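# Load two glove boxes from cart into wall dispenser

## Task

Take the two new glove boxes off the cart and set them into the empty slots of the wall-mounted glove dispenser; the cart and the pedal bin may be moved. When finished, release the boxes and move the robot away. The robot must not fall over or be left leaning, or the task fails.

## Robot and tools

Robot: a Hello Robot Stretch 4 with one arm. It has an omni-wheel base, a lift on a mast, an arm that telescopes forward, a wrist with yaw, pitch and roll, and a two-finger gripper. It stands about 1.6 m tall, and the base rim is within 0.23 m of the base origin. A loose object may occasionally get a brief shove from outside.

Frames: the base frame sits on the floor under the base centre, with x forward, y left and z up. hand_pose is given in the base frame. It is the point between the fingers, 0.015 m back from the tips, and its printed value can be slightly off. The odometry frame is the base frame at the start of the scene. base_odometry counts wheel rotation only, so slip shows up as travel. Heading is left-positive, from -3.142 to 3.142. If turned_by_wheels and turned_by_imu differ by more than about 0.1 rad, the base probably hit something or slipped.

execute_actions(actions, cameras): actions is a list holding one action, or an empty list to just read state and images. An action can contain:
- "base": exactly one relative move from the current pose. translate_m is -2 to 2 m, forward positive. strafe_m is -2 to 2 m, left positive. rotate_rad is -3.2 to 3.2, counter-clockwise positive.
- "joints": absolute targets by name. lift_m 0 to 1.2 m. arm_m 0 to 0.55 m. wrist_yaw_rad -1.134 to 4.276 (0 forward, left positive, 3.14 stowed; above 3.4 the arm can interfere). wrist_pitch_rad -1.117 to 4.259 (0 level, 1.57 pointing down). wrist_roll_rad -1.117 to 4.259 (positive is clockwise seen from behind). gripper_m 0 to 0.08, the finger gap.
- "pace": slow, default, fast or max. Base speeds are 0.1, 0.3, 0.4 or 0.6 m/s and turns 1 to 4 rad/s, lowered when the lift is above 0.2.
- "contact_limits": {"arm_m": 0 to 0.75}, default 0.5. Lower values stop the arm more gently when it meets something.
- {"end_of_arm": "enable_torque"}, sent alone, re-enables wrist or gripper motors that have faulted.
Base and joint motions start together. No action runs longer than 15 s. Joint targets beyond range are clipped, and the result says so. Unknown keys or other bad values reject the whole call. cameras is a list from head_camera, head_left_camera, head_right_camera, wrist_camera or all; leaving it out means all, and [] means none. Once a result reports a stop, the remaining calls in that reply are skipped.

wait(seconds 0 to 10) lets the simulation run and returns state and images. zoom_image(camera, region [x0,y0,x1,y1] in pixels, at most 504x504) enlarges part of a camera's latest image. read_manual gives licence text only. finished_scene(scene) ends the scene for good and reports success; the goal must already be met and stable.

Result lines:
- base_status and joint_status: done; off_target (came to rest short and may still be pushing); contact_stop_at_<key> (blocked, and that part goes slack); limit_stop_at_<name>; time_out; torque_fault.
- on_its_own: anything this call did not command. "held at" shows a joint's target, not its position.
- lidar_m: 12 distances in 30-degree sectors. The 1st is ahead, counting counter-clockwise (4th left, 7th behind, 10th right). "-" means nothing seen or closer than 0.25 m.
- wrist_depth_mm: a 7x7 grid of depths, 100 to 2000.
- motor_effort: percent of maximum, with the peak in brackets. A load makes wrist pitch effort larger.
- base_tilt: degrees, forward and right positive.
limit_stop_at_tilt (more than 6 degrees) makes the lift, arm and wheels go slack.

Gripper: close to a gap smaller than the object to grip it. After a grip, off_target means something is between the fingers. If gripper effort stays about 50 points away from 0, the motor faults and may drop the object; send enable_torque to recover. A wrist motor also faults if pressed hard or carrying more than about 2.7 kg while level.

Self-collision: limit_stop_at_own_body, which is most likely with pitch below -0.2 combined with heavy roll. To unfold the wrist at the start, send lift_m 0.4 together with wrist_yaw_rad 0.

Things to avoid: driving or turning with more than 1 kg held while arm_m is above 0.2, especially at fast paces. Strong, sustained pushes or pulls, especially with the lift high. The simulation keeps running while you think.

Cameras: head_camera looks ahead and down from the top of the mast; turn the base to look elsewhere. head_left_camera and head_right_camera are fisheyes that look more steeply down and show the base and arm. wrist_camera looks along the fingers. Calibration is pinhole or fisheye per camera, with small per-scene errors.

Each tool is called after "Emit:" as a command line: name --argument value for each argument, lists and objects as JSON in quotes; but a table of rows of numbers goes row by row, as --pt "numbers of a row", without its own name.

## Session

I'll start by looking at the scene.

Emit:
execute_actions --actions '[]'

Scene clock: 0.00 s.
base_odometry: x=+0.000 y=+0.000 heading=+0.000 (m, m, rad; odometry frame)
turned_by_wheels: +0.000 (rad since the last result)
turned_by_imu: +0.000 (rad since the last result)
base_tilt: forward=+0.1 right=+0.2 (deg)
lidar_m: 1.95 2.25 2.25 2.22 2.55 2.56 0.98 0.82 0.80 0.93 1.76 1.73
base_status: not commanded
joint_positions: lift_m=+0.262 arm_m=-0.001 wrist_yaw_rad=+3.102 wrist_pitch_rad=-0.014 wrist_roll_rad=+0.018 gripper_m=+0.040
joint_status: not commanded
motor_effort: lift_m=+22 arm_m=-1 wrist_yaw_rad=+0 wrist_pitch_rad=-6 wrist_roll_rad=-1 gripper_m=+0 wheel_0=+1 wheel_1=-1 wheel_2=+0 (%)
hand_pose: x=-0.0396 y=+0.0958 z=+0.4427 quat_wxyz=(+0.020, +0.007, +0.009, +1.000) (m; base frame)
wrist_depth_mm: - 138 - - - - - / - 138 - - - - - / 104 138 241 - - - - / 116 138 - - - - - / 820 1008 - - - - - / 854 1025 1576 1756 1756 1618 1661 / 891 991 115 1118 116 1182 1138
pictures: head_camera, head_left_camera, head_right_camera, wrist_camera
Images, in order (width x height): head_camera 420x560, head_left_camera 420x672, head_right_camera 420x672, wrist_camera 616x392.

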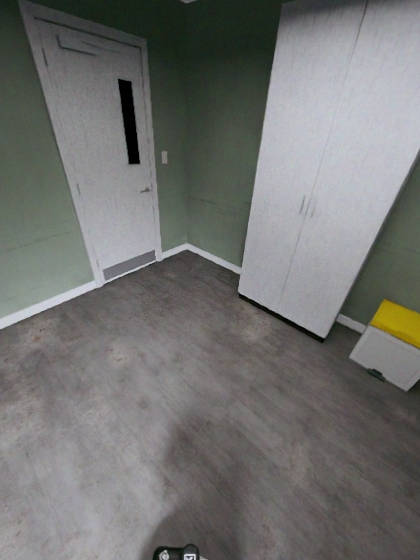

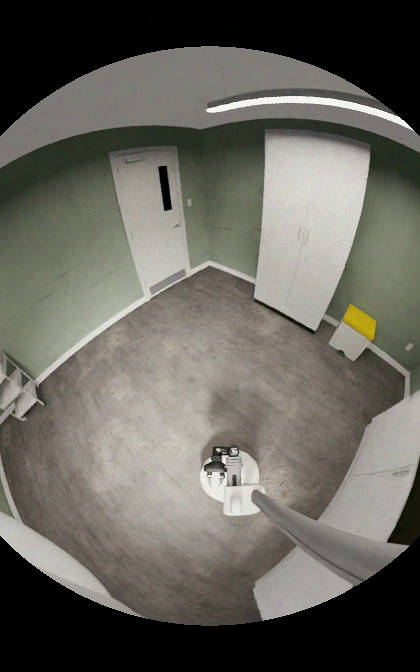

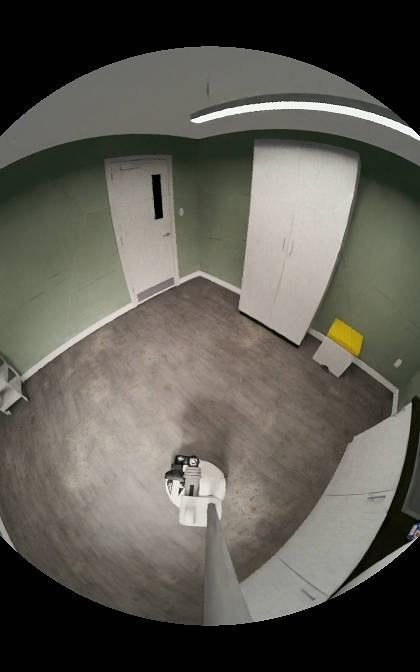

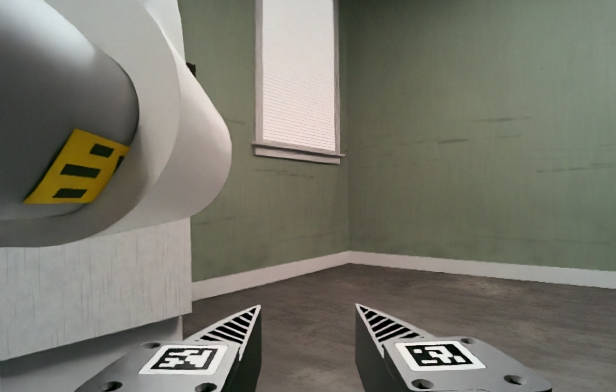

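Emit:
execute_actions --actions '[{"base": {"rotate_rad": 1.57}, "joints": {"lift_m": 0.4, "wrist_yaw_rad": 0}}]'

Scene clock: 2.77 s.
base_odometry: x=+0.000 y=+0.000 heading=+1.570 (m, m, rad; odometry frame)
turned_by_wheels: +1.570 (rad since the last result)
turned_by_imu: +1.562 (rad since the last result)
base_tilt: forward=+0.1 right=+0.3 (deg)
lidar_m: 2.21 2.53 2.54 1.00 0.84 0.84 0.96 1.74 1.72 1.98 2.25 2.23
base_status: done
joint_positions: lift_m=+0.400 arm_m=-0.001 wrist_yaw_rad=+0.001 wrist_pitch_rad=-0.014 wrist_roll_rad=+0.018 gripper_m=+0.040
joint_status: all done
motor_effort: lift_m=+26(29) arm_m=-1(1) wrist_yaw_rad=-1(10) wrist_pitch_rad=-7(9) wrist_roll_rad=-1(1) gripper_m=+2(1) wheel_0=+0(6) wheel_1=+0(7) wheel_2=+0(6) (%)
hand_pose: x=+0.3821 y=-0.0873 z=+0.5808 quat_wxyz=(+1.000, +0.009, -0.007, +0.000) (m; base frame)
wrist_depth_mm: - - - - - 1921 1618 / - - - - - 1921 1708 / - - - - - 1921 1618 / - - - - - 1863 1661 / - - - - - 1921 1708 / - - - - - 1863 1661 / 1499 1366 116 1430 116 1499 1464
pictures: head_camera, head_left_camera, head_right_camera, wrist_camera
camera_calibration (this result's frames):
wrist_camera: T_world_to_cam=[[-0.028757, -0.999556, -0.00784493, -0.0738501], [0.0296473, 0.00699183, -0.999536, 0.62697], [0.999147, -0.0289763, 0.029433, -0.24821], [0, 0, 0, 1]] pos_world=[0.227286, -0.0853931, 0.633405]
Images, in order (width x height): head_camera 420x560, head_left_camera 420x672, head_right_camera 420x672, wrist_camera 616x392.

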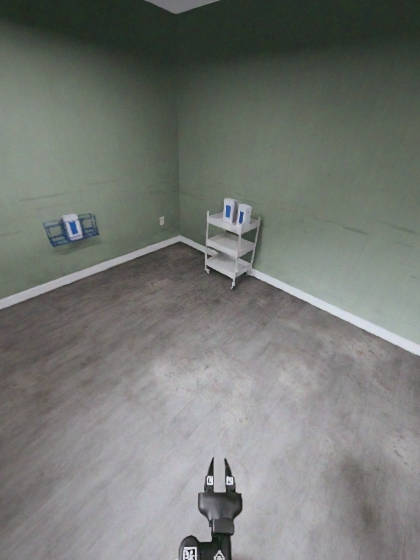

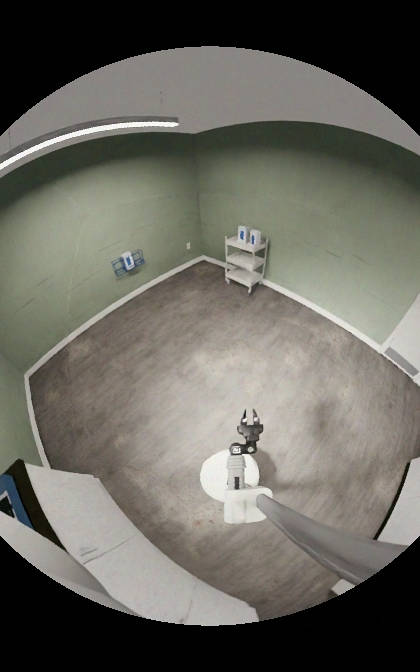

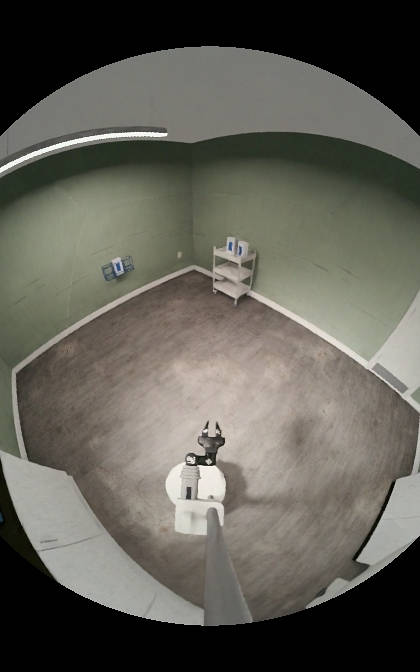

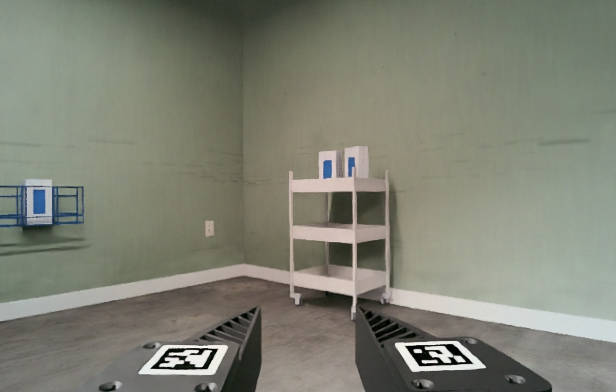

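Emit:
zoom_image --camera "head_camera" --region '[20, 180, 280, 310]'

Emit:
zoom_image --camera "wrist_camera" --region '[0, 130, 420, 330]'

Region (20, 180, 280, 310) of head_camera's 420x560 image, scaled by 1.938, with more detail than that image has.

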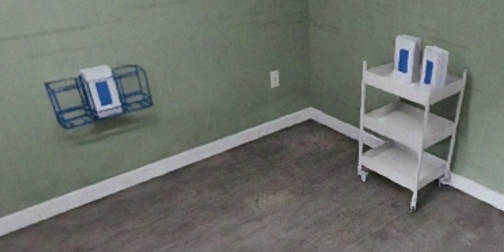

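Region (0, 130, 420, 330) of wrist_camera's 616x392 image, scaled by 1.200; it fills the top 240 rows of this view, and the rest is white.

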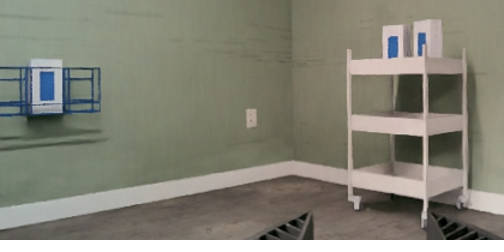

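Emit:
execute_actions --actions '[{"base": {"translate_m": 1.85}, "joints": {"lift_m": 1.05, "wrist_pitch_rad": 0.6, "gripper_m": 0.08}, "pace": "fast"}]'

Emit:
execute_actions --actions '[{"base": {"rotate_rad": -0.75}}]'

Scene clock: 15.17 s.
base_odometry: x=+0.001 y=+1.850 heading=+1.570 (m, m, rad; odometry frame)
turned_by_wheels: +0.000 (rad since the last result)
turned_by_imu: -0.001 (rad since the last result)
base_tilt: forward=+0.1 right=+0.2 (deg)
lidar_m: 0.57 1.28 1.26 1.38 2.46 2.29 2.55 3.01 1.95 1.06 0.47 0.48
base_status: done
joint_positions: lift_m=+1.050 arm_m=-0.001 wrist_yaw_rad=+0.000 wrist_pitch_rad=+0.602 wrist_roll_rad=+0.018 gripper_m=+0.080
joint_status: all done
motor_effort: lift_m=+26(29) arm_m=-1(1) wrist_yaw_rad=-2(2) wrist_pitch_rad=-7(8) wrist_roll_rad=-1(1) gripper_m=+3(6) wheel_0=-1(7) wheel_1=+0(5) wheel_2=+1(11) (%)
hand_pose: x=+0.3447 y=-0.0874 z=+1.1074 quat_wxyz=(+0.955, +0.009, +0.297, -0.003) (m; base frame)
wrist_depth_mm: 991 1138 991 820 691 609 535 / 1025 1205 1098 904 750 627 564 / 1060 1281 1255 960 798 676 585 / 1098 1366 1397 1060 842 699 627 / 1160 1397 1537 1182 603 699 668 / 1255 1430 1464 691 661 683 433 / 1229 108 1255 627 585 107 -
pictures: head_camera, head_left_camera, head_right_camera, wrist_camera
camera_calibration (this result's frames):
wrist_camera: T_world_to_cam=[[-0.0284045, -0.999541, 0.0105383, -0.0913824], [-0.55353, 0.00694961, -0.8328, 1.17078], [0.832345, -0.0294885, -0.553473, 0.476647], [0, 0, 0, 1]] pos_world=[0.248729, -0.0854213, 1.2398]
Images, in order (width x height): head_camera 420x560, head_left_camera 420x672, head_right_camera 420x672, wrist_camera 616x392.

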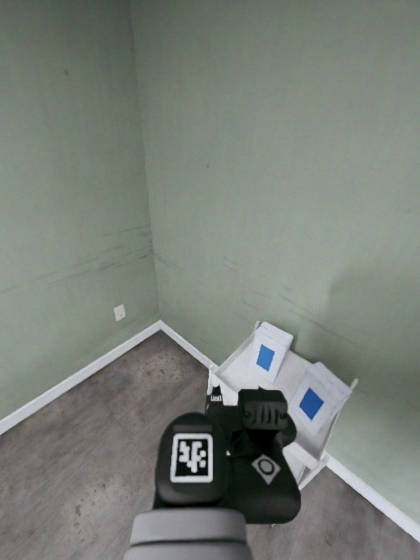

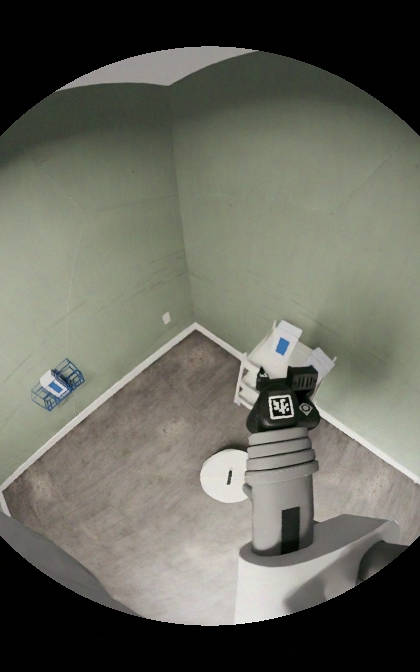

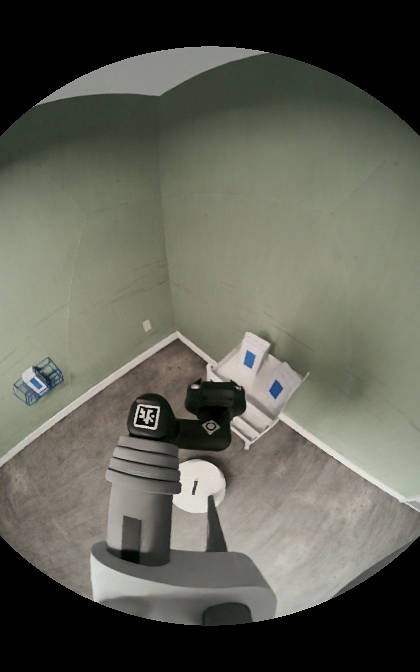

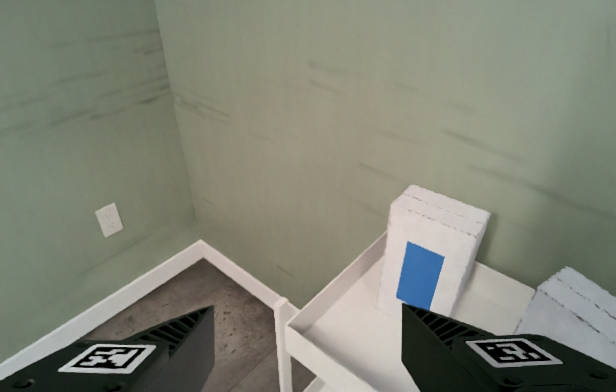

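Scene clock: 16.90 s.
base_odometry: x=+0.001 y=+1.850 heading=+0.820 (m, m, rad; odometry frame)
turned_by_wheels: -0.750 (rad since the last result)
turned_by_imu: -0.745 (rad since the last result)
base_tilt: forward=+0.1 right=+0.3 (deg)
lidar_m: 0.48 0.51 1.29 1.28 1.26 1.85 2.47 2.30 3.10 3.01 1.28 0.93
base_status: done
joint_positions: lift_m=+1.050 arm_m=-0.001 wrist_yaw_rad=+0.000 wrist_pitch_rad=+0.602 wrist_roll_rad=+0.018 gripper_m=+0.080
joint_status: not commanded
motor_effort: lift_m=+25(25) arm_m=-1(1) wrist_yaw_rad=-2(1) wrist_pitch_rad=-6(4) wrist_roll_rad=-2(1) gripper_m=+4(3) wheel_0=+2(5) wheel_1=+1(4) wheel_2=+1(6) (%)
hand_pose: x=+0.3447 y=-0.0874 z=+1.1074 quat_wxyz=(+0.955, +0.009, +0.297, -0.003) (m; base frame)
wrist_depth_mm: 603 609 609 621 621 634 634 / 647 654 661 668 683 683 691 / 707 715 732 732 732 750 759 / 759 778 768 798 820 809 842 / 554 597 504 891 904 917 946 / 634 640 539 991 1025 1008 1078 / 615 108 574 1118 1138 107 -
pictures: head_camera, head_left_camera, head_right_camera, wrist_camera
camera_calibration (this result's frames):
wrist_camera: T_world_to_cam=[[-0.0284022, -0.999541, 0.0105385, -0.0913831], [-0.553528, 0.00694814, -0.832801, 1.1708], [0.832346, -0.0294867, -0.553472, 0.476654], [0, 0, 0, 1]] pos_world=[0.248734, -0.0854211, 1.23982]
Images, in order (width x height): head_camera 420x560, head_left_camera 420x672, head_right_camera 420x672, wrist_camera 616x392.

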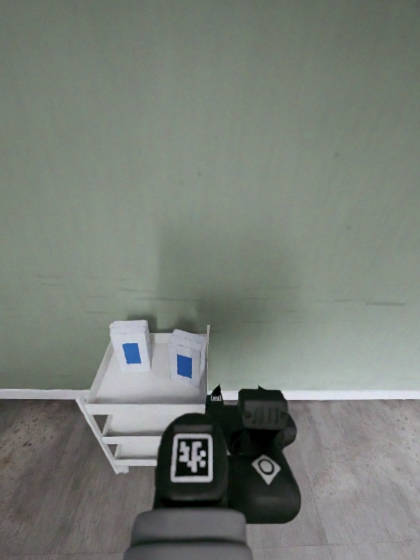

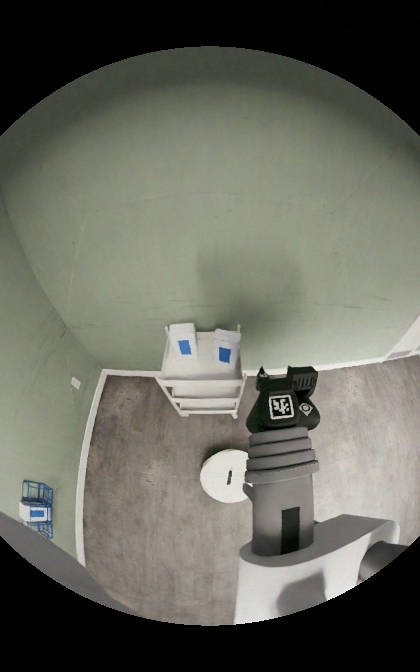

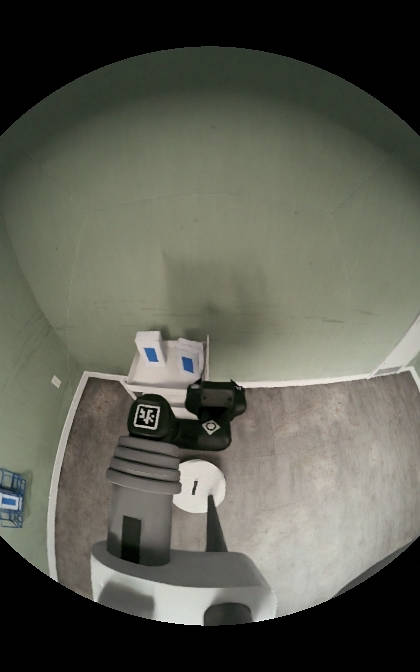

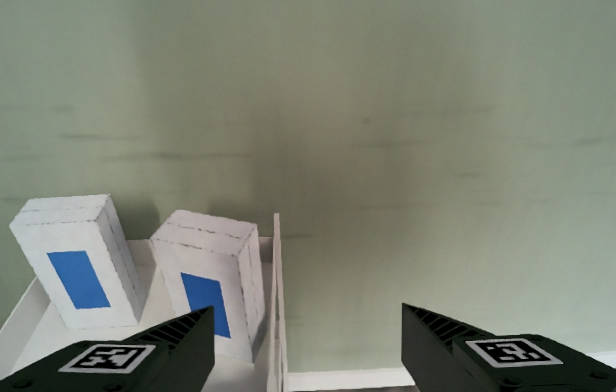

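Emit:
zoom_image --camera "head_camera" --region '[60, 300, 260, 480]'

Emit:
zoom_image --camera "wrist_camera" --region '[0, 170, 320, 392]'

Region (60, 300, 260, 480) of head_camera's 420x560 image, scaled by 2.520, with more detail than that image has; it fills the top 454 rows of this view, and the rest is white.

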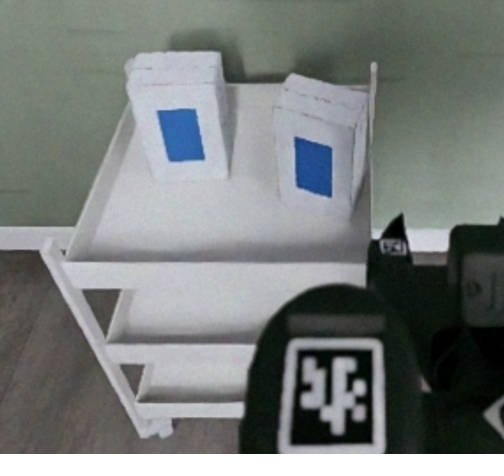

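Region (0, 170, 320, 392) of wrist_camera's 616x392 image, scaled by 1.575; it fills the top 350 rows of this view, and the rest is white.

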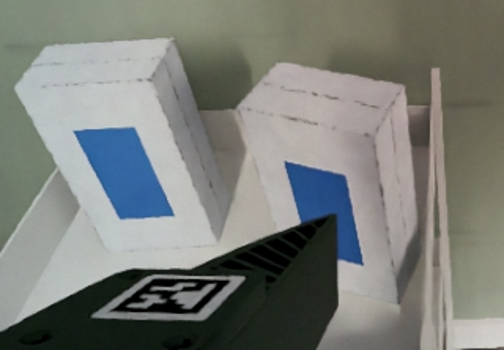

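Emit:
execute_actions --actions '[{"base": {"strafe_m": 0.114}, "joints": {"arm_m": 0.46, "wrist_pitch_rad": 1.57, "wrist_roll_rad": 1.85}}]'

Scene clock: 27.67 s.
base_odometry: x=-0.082 y=+1.928 heading=+0.820 (m, m, rad; odometry frame)
turned_by_wheels: +0.000 (rad since the last result)
turned_by_imu: +0.002 (rad since the last result)
base_tilt: forward=+0.1 right=+0.3 (deg)
lidar_m: 0.48 0.51 1.21 1.15 1.12 1.69 2.82 2.33 3.12 3.11 1.27 0.49
base_status: done
joint_positions: lift_m=+1.050 arm_m=+0.459 wrist_yaw_rad=+0.000 wrist_pitch_rad=+1.570 wrist_roll_rad=+1.850 gripper_m=+0.080
joint_status: all done
motor_effort: lift_m=+25(25) arm_m=+7(7) wrist_yaw_rad=-1(0) wrist_pitch_rad=+1(2) wrist_roll_rad=-1(4) gripper_m=+3(3) wheel_0=+1(10) wheel_1=-2(9) wheel_2=+0(1) (%)
hand_pose: x=+0.6299 y=-0.0874 z=+1.0152 quat_wxyz=(+0.426, +0.565, +0.425, -0.564) (m; base frame)
wrist_depth_mm: 615 1042 1118 1138 1182 1160 1205 / 569 946 1118 1160 1138 1182 1160 / 530 842 1138 1160 1160 960 960 / 496 750 1118 500 1160 960 960 / 449 492 260 263 500 1138 960 / 430 492 259 260 504 1160 1160 / 382 108 258 260 496 107 -
pictures: head_camera, head_left_camera, head_right_camera, wrist_camera
camera_calibration (this result's frames):
wrist_camera: T_world_to_cam=[[-0.963923, 0.264663, 0.028393, 0.599342], [0.264321, 0.964314, -0.0152319, -0.0096109], [-0.0314111, -0.00717751, -0.999481, 1.18706], [0, 0, 0, 1]] pos_world=[0.617547, -0.140835, 1.16928]
Images, in order (width x height): head_camera 420x560, head_left_camera 420x672, head_right_camera 420x672, wrist_camera 616x392.

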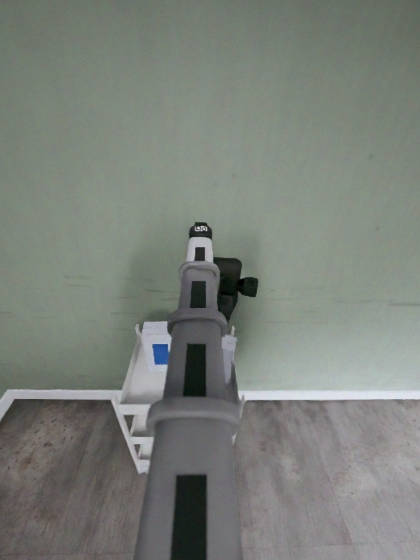

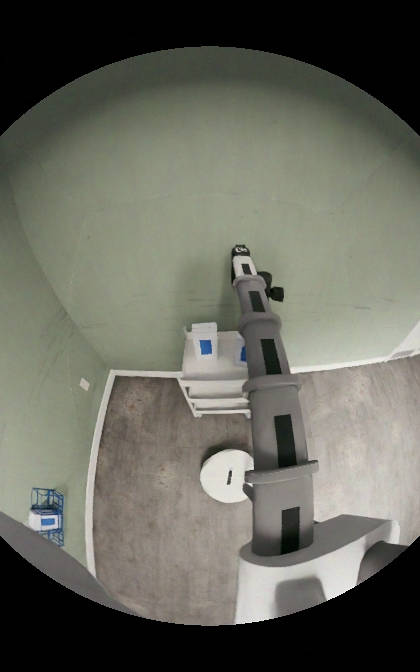

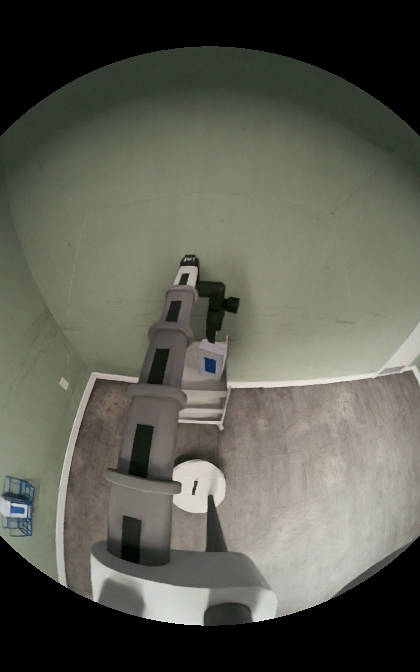

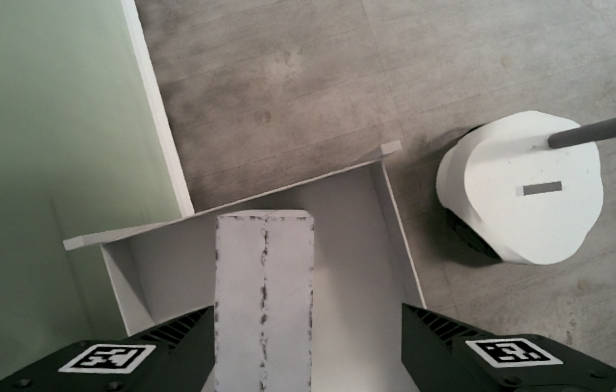

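Emit:
execute_actions --actions '[{"joints": {"arm_m": 0.485, "lift_m": 0.975}}]' --cameras '["wrist_camera", "head_right_camera"]'

Scene clock: 31.47 s.
base_odometry: x=-0.082 y=+1.928 heading=+0.820 (m, m, rad; odometry frame)
turned_by_wheels: +0.000 (rad since the last result)
turned_by_imu: +0.002 (rad since the last result)
base_tilt: forward=+0.1 right=+0.3 (deg)
lidar_m: 0.48 0.51 1.22 1.15 1.13 1.70 2.83 2.31 3.13 3.11 1.29 0.52
base_status: not commanded
joint_positions: lift_m=+0.975 arm_m=+0.484 wrist_yaw_rad=+0.000 wrist_pitch_rad=+1.570 wrist_roll_rad=+1.850 gripper_m=+0.080
joint_status: all done
motor_effort: lift_m=+16(25) arm_m=+7(8) wrist_yaw_rad=+0(1) wrist_pitch_rad=-1(1) wrist_roll_rad=-1(1) gripper_m=+3(3) wheel_0=+1(1) wheel_1=-2(2) wheel_2=+0(0) (%)
hand_pose: x=+0.6548 y=-0.0874 z=+0.9409 quat_wxyz=(+0.426, +0.565, +0.425, -0.564) (m; base frame)
wrist_depth_mm: 569 960 1060 1078 1060 1098 1118 / 521 854 1060 1060 1060 1078 1098 / 480 768 1078 1078 1098 931 891 / 449 683 1042 407 424 904 891 / 399 415 418 188 427 1078 878 / 394 421 421 188 427 1060 1078 / 351 108 186 187 306 107 -
pictures: head_right_camera, wrist_camera
camera_calibration (this result's frames):
wrist_camera: T_world_to_cam=[[-0.963895, 0.264746, 0.0285644, 0.625335], [0.264402, 0.964291, -0.0152789, -0.0173497], [-0.0315894, -0.0071748, -0.999475, 1.11372], [0, 0, 0, 1]] pos_world=[0.642527, -0.140834, 1.09501]
Images, in order (width x height): head_right_camera 420x672, wrist_camera 616x392.

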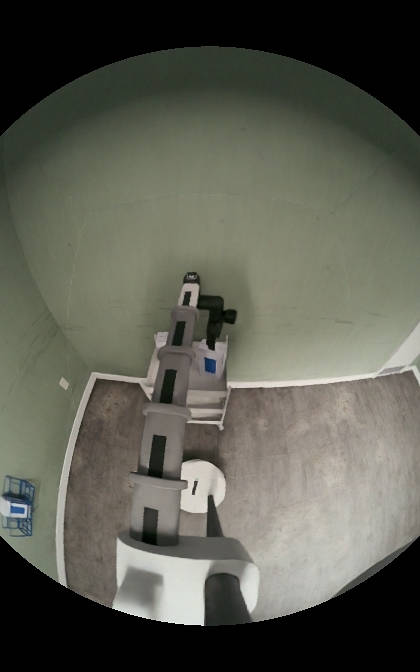

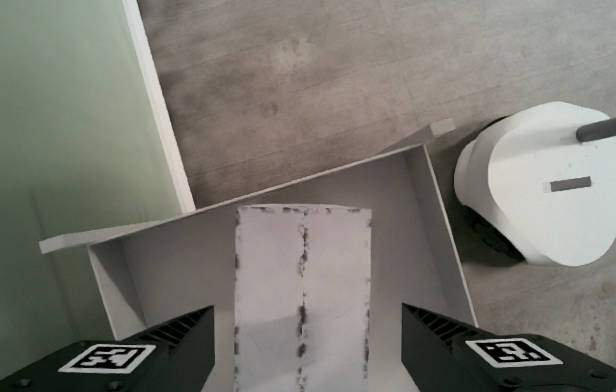

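Emit:
execute_actions --actions '[{"joints": {"lift_m": 0.913, "arm_m": 0.487}}]' --cameras '["wrist_camera"]'

Emit:
execute_actions --actions '[{"joints": {"gripper_m": 0.04}}]' --cameras '["wrist_camera"]'

Scene clock: 33.27 s.
base_odometry: x=-0.082 y=+1.928 heading=+0.820 (m, m, rad; odometry frame)
turned_by_wheels: +0.000 (rad since the last result)
turned_by_imu: +0.001 (rad since the last result)
base_tilt: forward=+0.1 right=+0.2 (deg)
lidar_m: 0.47 0.50 1.22 1.16 1.14 1.70 2.83 2.32 3.14 3.13 1.29 0.48
base_status: not commanded
joint_positions: lift_m=+0.913 arm_m=+0.486 wrist_yaw_rad=+0.000 wrist_pitch_rad=+1.570 wrist_roll_rad=+1.850 gripper_m=+0.080
joint_status: all done
motor_effort: lift_m=+16(22) arm_m=+7(7) wrist_yaw_rad=-1(0) wrist_pitch_rad=+0(1) wrist_roll_rad=+0(1) gripper_m=+2(3) wheel_0=+1(1) wheel_1=-2(2) wheel_2=+0(0) (%)
hand_pose: x=+0.6568 y=-0.0874 z=+0.8790 quat_wxyz=(+0.426, +0.565, +0.425, -0.564) (m; base frame)
wrist_depth_mm: 559 931 1008 1008 1042 1060 1042 / 512 866 991 1008 1008 1042 1060 / 480 778 991 1025 1025 842 820 / 449 661 976 325 368 820 820 / 319 355 125 126 127 368 820 / 355 353 125 126 128 366 1042 / 349 108 125 126 127 106 -
pictures: wrist_camera
camera_calibration (this result's frames):
wrist_camera: T_world_to_cam=[[-0.963892, 0.264751, 0.0286091, 0.62897], [0.264406, 0.96429, -0.0152912, -0.018811], [-0.0316358, -0.00717465, -0.999474, 1.05187], [0, 0, 0, 1]] pos_world=[0.64451, -0.140834, 1.03303]
Images, in order (width x height): wrist_camera 616x392.

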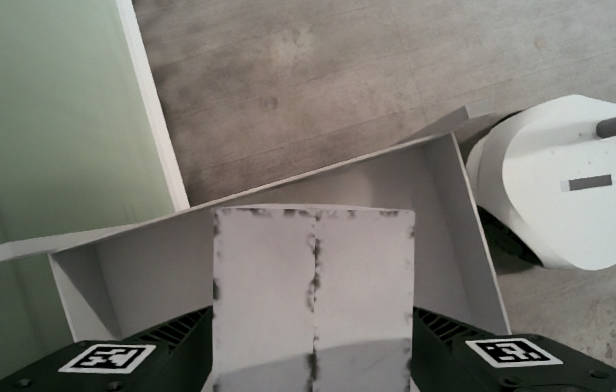

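Scene clock: 34.23 s.
base_odometry: x=-0.082 y=+1.928 heading=+0.820 (m, m, rad; odometry frame)
turned_by_wheels: +0.000 (rad since the last result)
turned_by_imu: +0.000 (rad since the last result)
base_tilt: forward=+0.1 right=+0.3 (deg)
lidar_m: 0.48 0.52 1.21 1.15 1.15 1.69 2.83 2.33 3.10 3.11 1.26 0.51
base_status: not commanded
joint_positions: lift_m=+0.913 arm_m=+0.486 wrist_yaw_rad=+0.000 wrist_pitch_rad=+1.570 wrist_roll_rad=+1.850 gripper_m=+0.061
joint_status: gripper_m off_target (ended at +0.061, target +0.040)
on_its_own: gripper_m is held at +0.056, not at your +0.040, by its contact guard: the fingers met something
motor_effort: lift_m=+16(16) arm_m=+7(7) wrist_yaw_rad=-2(0) wrist_pitch_rad=+0(0) wrist_roll_rad=-1(0) gripper_m=-31(35) wheel_0=+1(0) wheel_1=-2(2) wheel_2=+0(0) (%)
hand_pose: x=+0.6568 y=-0.0874 z=+0.8790 quat_wxyz=(+0.426, +0.565, +0.425, -0.564) (m; base frame)
wrist_depth_mm: 559 931 991 1025 1025 1042 1025 / 512 866 991 1025 1008 1042 1042 / 484 768 1025 1025 1025 842 831 / 449 661 946 324 368 809 820 / 320 357 126 126 127 368 820 / 357 355 125 126 127 366 1025 / 351 105 124 126 126 - 1025
pictures: wrist_camera
camera_calibration (this result's frames):
wrist_camera: T_world_to_cam=[[-0.963837, 0.264954, 0.0285846, 0.628986], [0.26461, 0.964234, -0.0152843, -0.0189593], [-0.0316119, -0.00716781, -0.999475, 1.05185], [0, 0, 0, 1]] pos_world=[0.644508, -0.140832, 1.03303]
Images, in order (width x height): wrist_camera 616x392.

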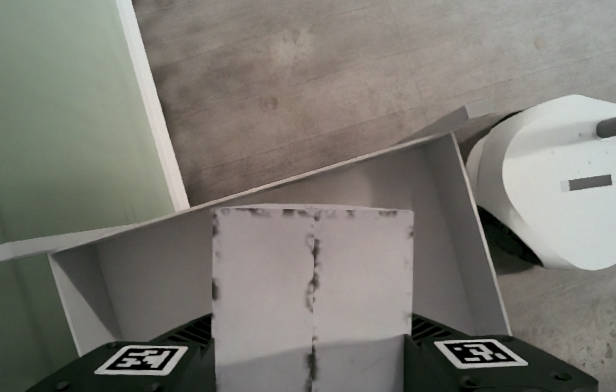

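Emit:
execute_actions --actions '[{"joints": {"lift_m": 1.04}}]' --cameras '["wrist_camera", "head_right_camera"]'

Emit:
execute_actions --actions '[{"base": {"translate_m": -0.47}, "joints": {"arm_m": 0.15, "wrist_roll_rad": 1.57}}]' --cameras '["head_right_camera"]'

Emit:
execute_actions --actions '[{"base": {"rotate_rad": 1.57}}]'

Scene clock: 37.77 s.
base_odometry: x=-0.082 y=+1.928 heading=+0.820 (m, m, rad; odometry frame)
turned_by_wheels: +0.000 (rad since the last result)
turned_by_imu: +0.001 (rad since the last result)
base_tilt: forward=+0.1 right=+0.3 (deg)
lidar_m: 0.48 0.51 1.22 1.16 1.13 1.68 2.83 2.32 3.09 3.11 1.29 0.49
base_status: not commanded
joint_positions: lift_m=+1.039 arm_m=+0.486 wrist_yaw_rad=+0.000 wrist_pitch_rad=+1.570 wrist_roll_rad=+1.850 gripper_m=+0.061
joint_status: all done
on_its_own: gripper_m is held at +0.056, not at your +0.040, by its contact guard: the fingers met something
motor_effort: lift_m=+28(30) arm_m=+7(7) wrist_yaw_rad=-1(2) wrist_pitch_rad=+1(2) wrist_roll_rad=-1(1) gripper_m=-31(32) wheel_0=+1(1) wheel_1=-2(2) wheel_2=+0(0) (%)
hand_pose: x=+0.6569 y=-0.0874 z=+1.0050 quat_wxyz=(+0.426, +0.565, +0.425, -0.564) (m; base frame)
wrist_depth_mm: 564 976 1118 1160 1160 1160 1160 / 521 866 1118 1138 1160 1160 1160 / 477 768 1118 1118 1138 976 946 / 442 691 1118 480 484 976 960 / 418 473 126 126 128 1138 976 / 389 480 125 126 127 1138 1138 / 362 105 125 126 127 - 1160
pictures: head_right_camera, wrist_camera
camera_calibration (this result's frames):
wrist_camera: T_world_to_cam=[[-0.963843, 0.264945, 0.0284805, 0.62552], [0.264603, 0.964237, -0.0152557, -0.0170647], [-0.0315039, -0.00716811, -0.999478, 1.17775], [0, 0, 0, 1]] pos_world=[0.644522, -0.140832, 1.15906]
Images, in order (width x height): head_right_camera 420x672, wrist_camera 616x392.

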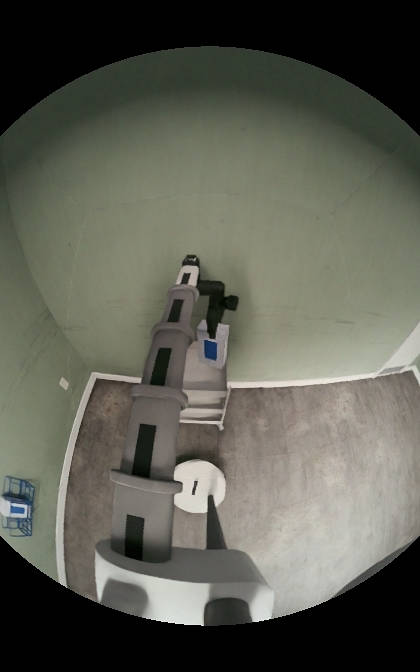

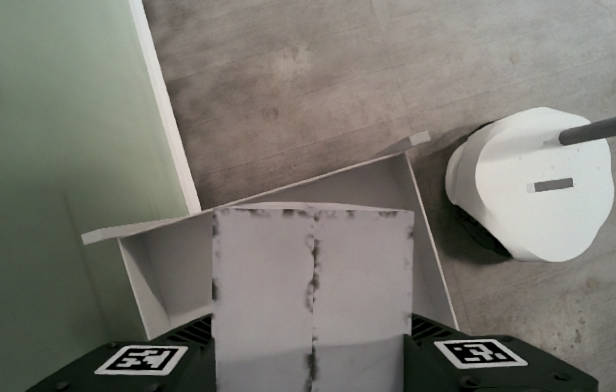

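Scene clock: 40.80 s.
base_odometry: x=-0.403 y=+1.584 heading=+0.820 (m, m, rad; odometry frame)
turned_by_wheels: +0.000 (rad since the last result)
turned_by_imu: +0.002 (rad since the last result)
base_tilt: forward=+0.1 right=+0.2 (deg)
lidar_m: 0.25 1.03 1.21 1.06 1.12 1.68 2.35 1.87 2.46 3.09 1.98 0.28
base_status: done
joint_positions: lift_m=+1.039 arm_m=+0.151 wrist_yaw_rad=+0.000 wrist_pitch_rad=+1.570 wrist_roll_rad=+1.570 gripper_m=+0.061
joint_status: all done
on_its_own: gripper_m is held at +0.056, not at your +0.040, by its contact guard: the fingers met something
motor_effort: lift_m=+28(28) arm_m=-7(8) wrist_yaw_rad=+1(1) wrist_pitch_rad=+0(3) wrist_roll_rad=-1(7) gripper_m=-31(32) wheel_0=+0(5) wheel_1=-1(5) wheel_2=+0(8) (%)
hand_pose: x=+0.3223 y=-0.0874 z=+1.0050 quat_wxyz=(+0.500, +0.500, +0.500, -0.500) (m; base frame)
wrist_depth_mm: 1138 1138 1118 1138 1160 1160 1160 / 1118 1098 1118 1138 1138 1182 1182 / 1098 1118 1118 1138 1138 1160 1160 / 1098 1118 1098 1138 917 1138 1160 / 1025 1098 125 126 127 917 1138 / 991 1098 125 126 127 1160 1160 / 991 105 125 125 126 - 1160
pictures: head_right_camera
Images, in order (width x height): head_right_camera 420x672.

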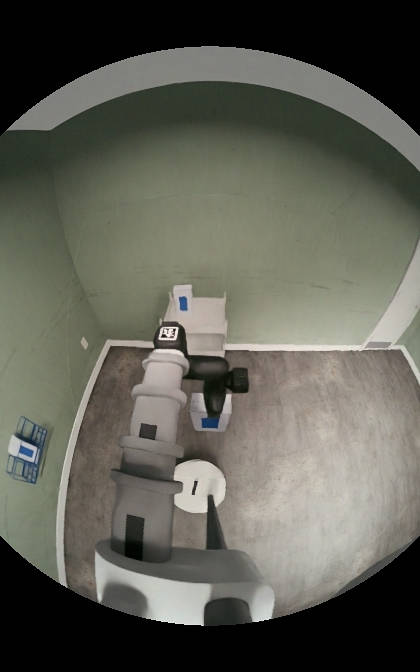

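Scene clock: 43.13 s.
base_odometry: x=-0.403 y=+1.584 heading=+2.390 (m, m, rad; odometry frame)
turned_by_wheels: +1.570 (rad since the last result)
turned_by_imu: +1.562 (rad since the last result)
base_tilt: forward=+0.1 right=+0.3 (deg)
lidar_m: 0.26 1.16 1.69 2.35 1.91 2.51 3.17 1.96 1.41 0.95 0.98 0.28
base_status: done
joint_positions: lift_m=+1.039 arm_m=+0.151 wrist_yaw_rad=+0.000 wrist_pitch_rad=+1.570 wrist_roll_rad=+1.570 gripper_m=+0.061
joint_status: not commanded
on_its_own: gripper_m is held at +0.056, not at your +0.040, by its contact guard: the fingers met something
motor_effort: lift_m=+28(28) arm_m=-7(7) wrist_yaw_rad=+0(0) wrist_pitch_rad=+2(3) wrist_roll_rad=-1(2) gripper_m=-32(32) wheel_0=+0(6) wheel_1=-1(5) wheel_2=+1(7) (%)
hand_pose: x=+0.3224 y=-0.0874 z=+1.0050 quat_wxyz=(+0.500, +0.500, +0.500, -0.500) (m; base frame)
wrist_depth_mm: 1078 1118 1118 1118 1138 1138 1182 / 1118 1118 1098 1138 1138 1138 1160 / 1098 1118 1138 1138 1138 1138 1160 / 1118 1098 1118 1160 946 1182 1160 / 1098 1098 125 126 127 960 1138 / 1098 1118 126 126 127 1138 1160 / 1118 105 124 125 126 - 1160
pictures: head_camera, head_left_camera, head_right_camera, wrist_camera
camera_calibration (this result's frames):
wrist_camera: T_world_to_cam=[[-0.999534, -0.011466, 0.0282847, 0.290653], [-0.0119086, 0.999809, -0.0155265, 0.163964], [-0.0281013, -0.0158561, -0.999479, 1.16539], [0, 0, 0, 1]] pos_world=[0.32522, -0.142122, 1.15911]
Images, in order (width x height): head_camera 420x560, head_left_camera 420x672, head_right_camera 420x672, wrist_camera 616x392.

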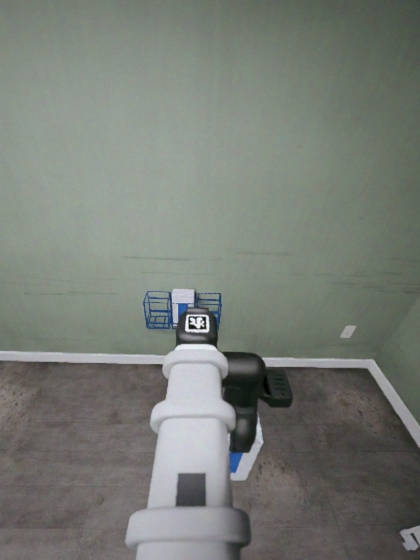

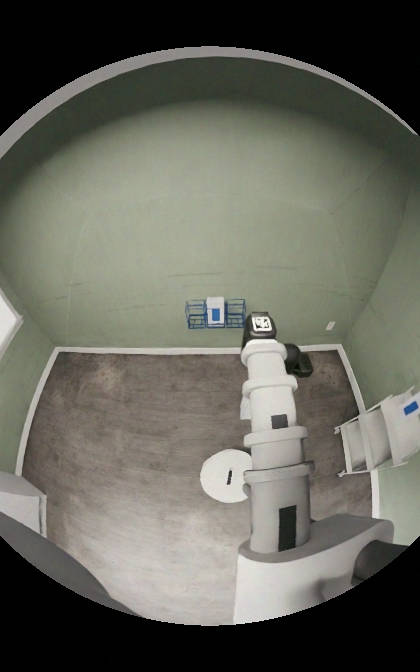

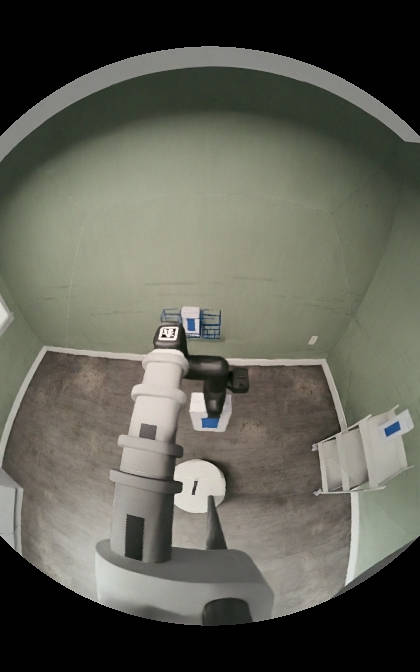

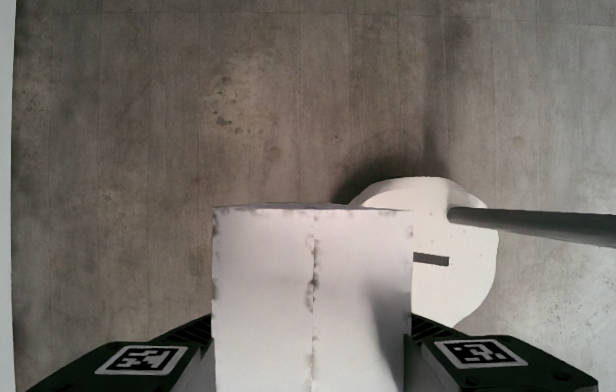

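Emit:
zoom_image --camera "head_camera" --region '[120, 270, 250, 350]'

Emit:
zoom_image --camera "head_left_camera" --region '[160, 280, 280, 350]'

Region (120, 270, 250, 350) of head_camera's 420x560 image, scaled by 3.877, with more detail than that image has; it fills the top 310 rows of this view, and the rest is white.

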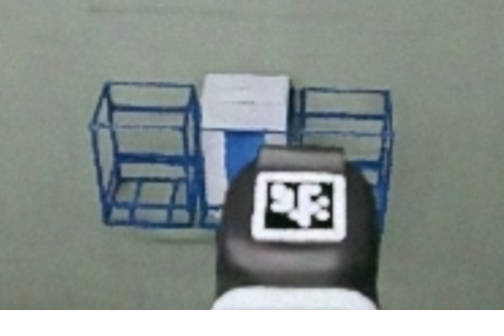

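Region (160, 280, 280, 350) of head_left_camera's 420x672 image, scaled by 4.200, with more detail than that image has; it fills the top 294 rows of this view, and the rest is white.

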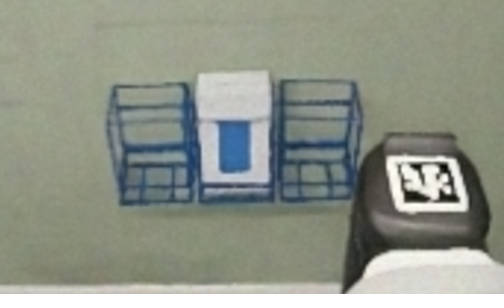

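Emit:
execute_actions --actions '[{"base": {"translate_m": 0.5}, "joints": {"arm_m": 0.38}}]'

Scene clock: 49.53 s.
base_odometry: x=-0.768 y=+1.926 heading=+2.390 (m, m, rad; odometry frame)
turned_by_wheels: +0.000 (rad since the last result)
turned_by_imu: +0.001 (rad since the last result)
base_tilt: forward=+0.1 right=+0.3 (deg)
lidar_m: 0.48 0.58 0.95 2.33 2.12 2.49 3.86 1.96 0.99 0.95 0.96 0.54
base_status: done
joint_positions: lift_m=+1.039 arm_m=+0.379 wrist_yaw_rad=+0.000 wrist_pitch_rad=+1.570 wrist_roll_rad=+1.570 gripper_m=+0.061
joint_status: all done
on_its_own: gripper_m is held at +0.056, not at your +0.040, by its contact guard: the fingers met something
motor_effort: lift_m=+28(28) arm_m=+7(7) wrist_yaw_rad=-3(2) wrist_pitch_rad=+1(3) wrist_roll_rad=-1(1) gripper_m=-33(32) wheel_0=-1(6) wheel_1=-1(4) wheel_2=+0(8) (%)
hand_pose: x=+0.5499 y=-0.0874 z=+1.0050 quat_wxyz=(+0.500, +0.500, +0.500, -0.500) (m; base frame)
wrist_depth_mm: 211 319 723 1118 1138 1160 1182 / 208 320 732 1118 1138 1138 1160 / 210 322 723 1138 1138 1160 1138 / 209 322 591 1138 1138 931 1160 / 208 320 125 126 127 917 946 / 208 319 125 126 127 931 1160 / 201 105 125 126 126 - 1160
pictures: head_camera, head_left_camera, head_right_camera, wrist_camera
camera_calibration (this result's frames):
wrist_camera: T_world_to_cam=[[-0.999531, -0.0115272, 0.028382, 0.518003], [-0.0119712, 0.999808, -0.0155253, 0.166708], [-0.0281976, -0.0158578, -0.999477, 1.17184], [0, 0, 0, 1]] pos_world=[0.552799, -0.142122, 1.15911]
Images, in order (width x height): head_camera 420x560, head_left_camera 420x672, head_right_camera 420x672, wrist_camera 616x392.

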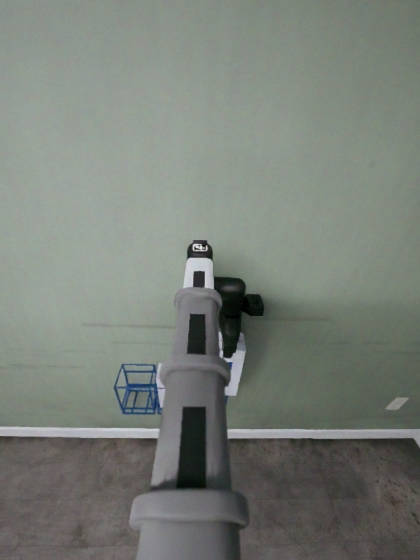

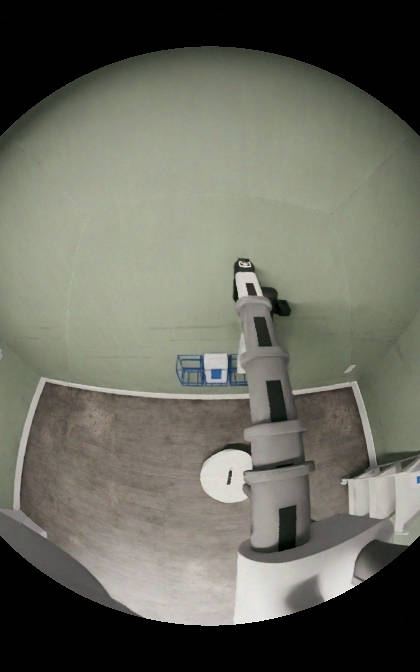

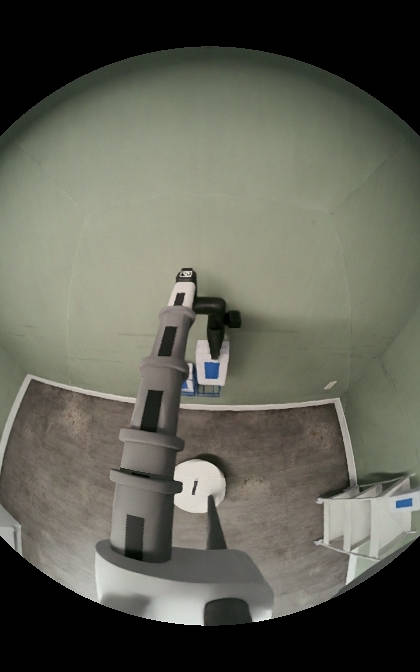

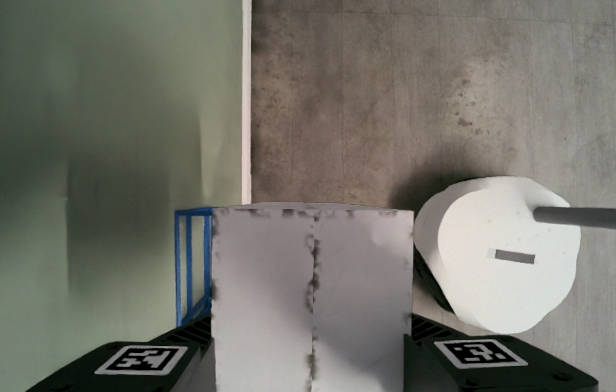

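Emit:
zoom_image --camera "wrist_camera" --region '[120, 180, 300, 350]'

Emit:
zoom_image --camera "head_camera" --region '[90, 320, 270, 440]'

Emit:
zoom_image --camera "head_left_camera" --region '[150, 330, 270, 410]'

Emit:
zoom_image --camera "head_right_camera" --region '[150, 290, 270, 410]'

Region (120, 180, 300, 350) of wrist_camera's 616x392 image, scaled by 2.800.

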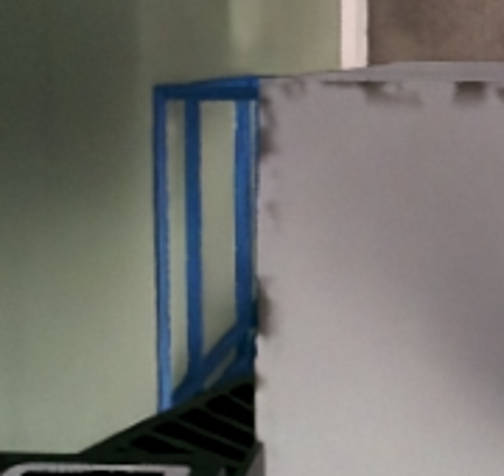

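Region (90, 320, 270, 440) of head_camera's 420x560 image, scaled by 2.800, with more detail than that image has.

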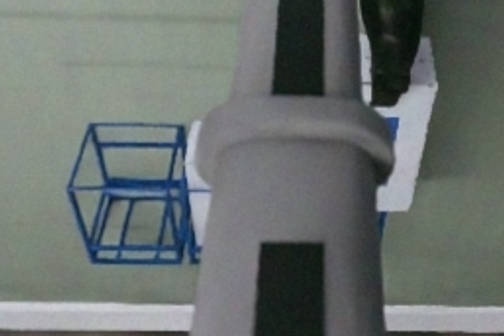

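Region (150, 330, 270, 410) of head_left_camera's 420x672 image, scaled by 4.200, with more detail than that image has.

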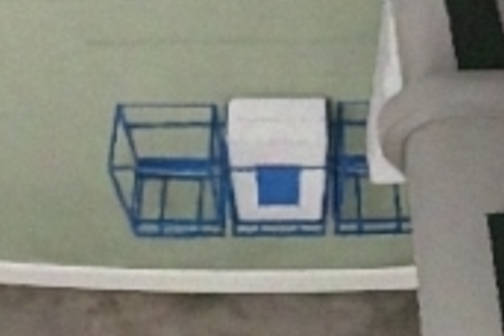

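Region (150, 290, 270, 410) of head_right_camera's 420x672 image, scaled by 4.200, with more detail than that image has.

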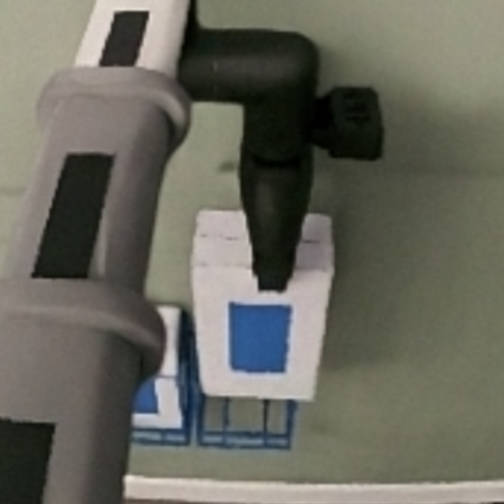

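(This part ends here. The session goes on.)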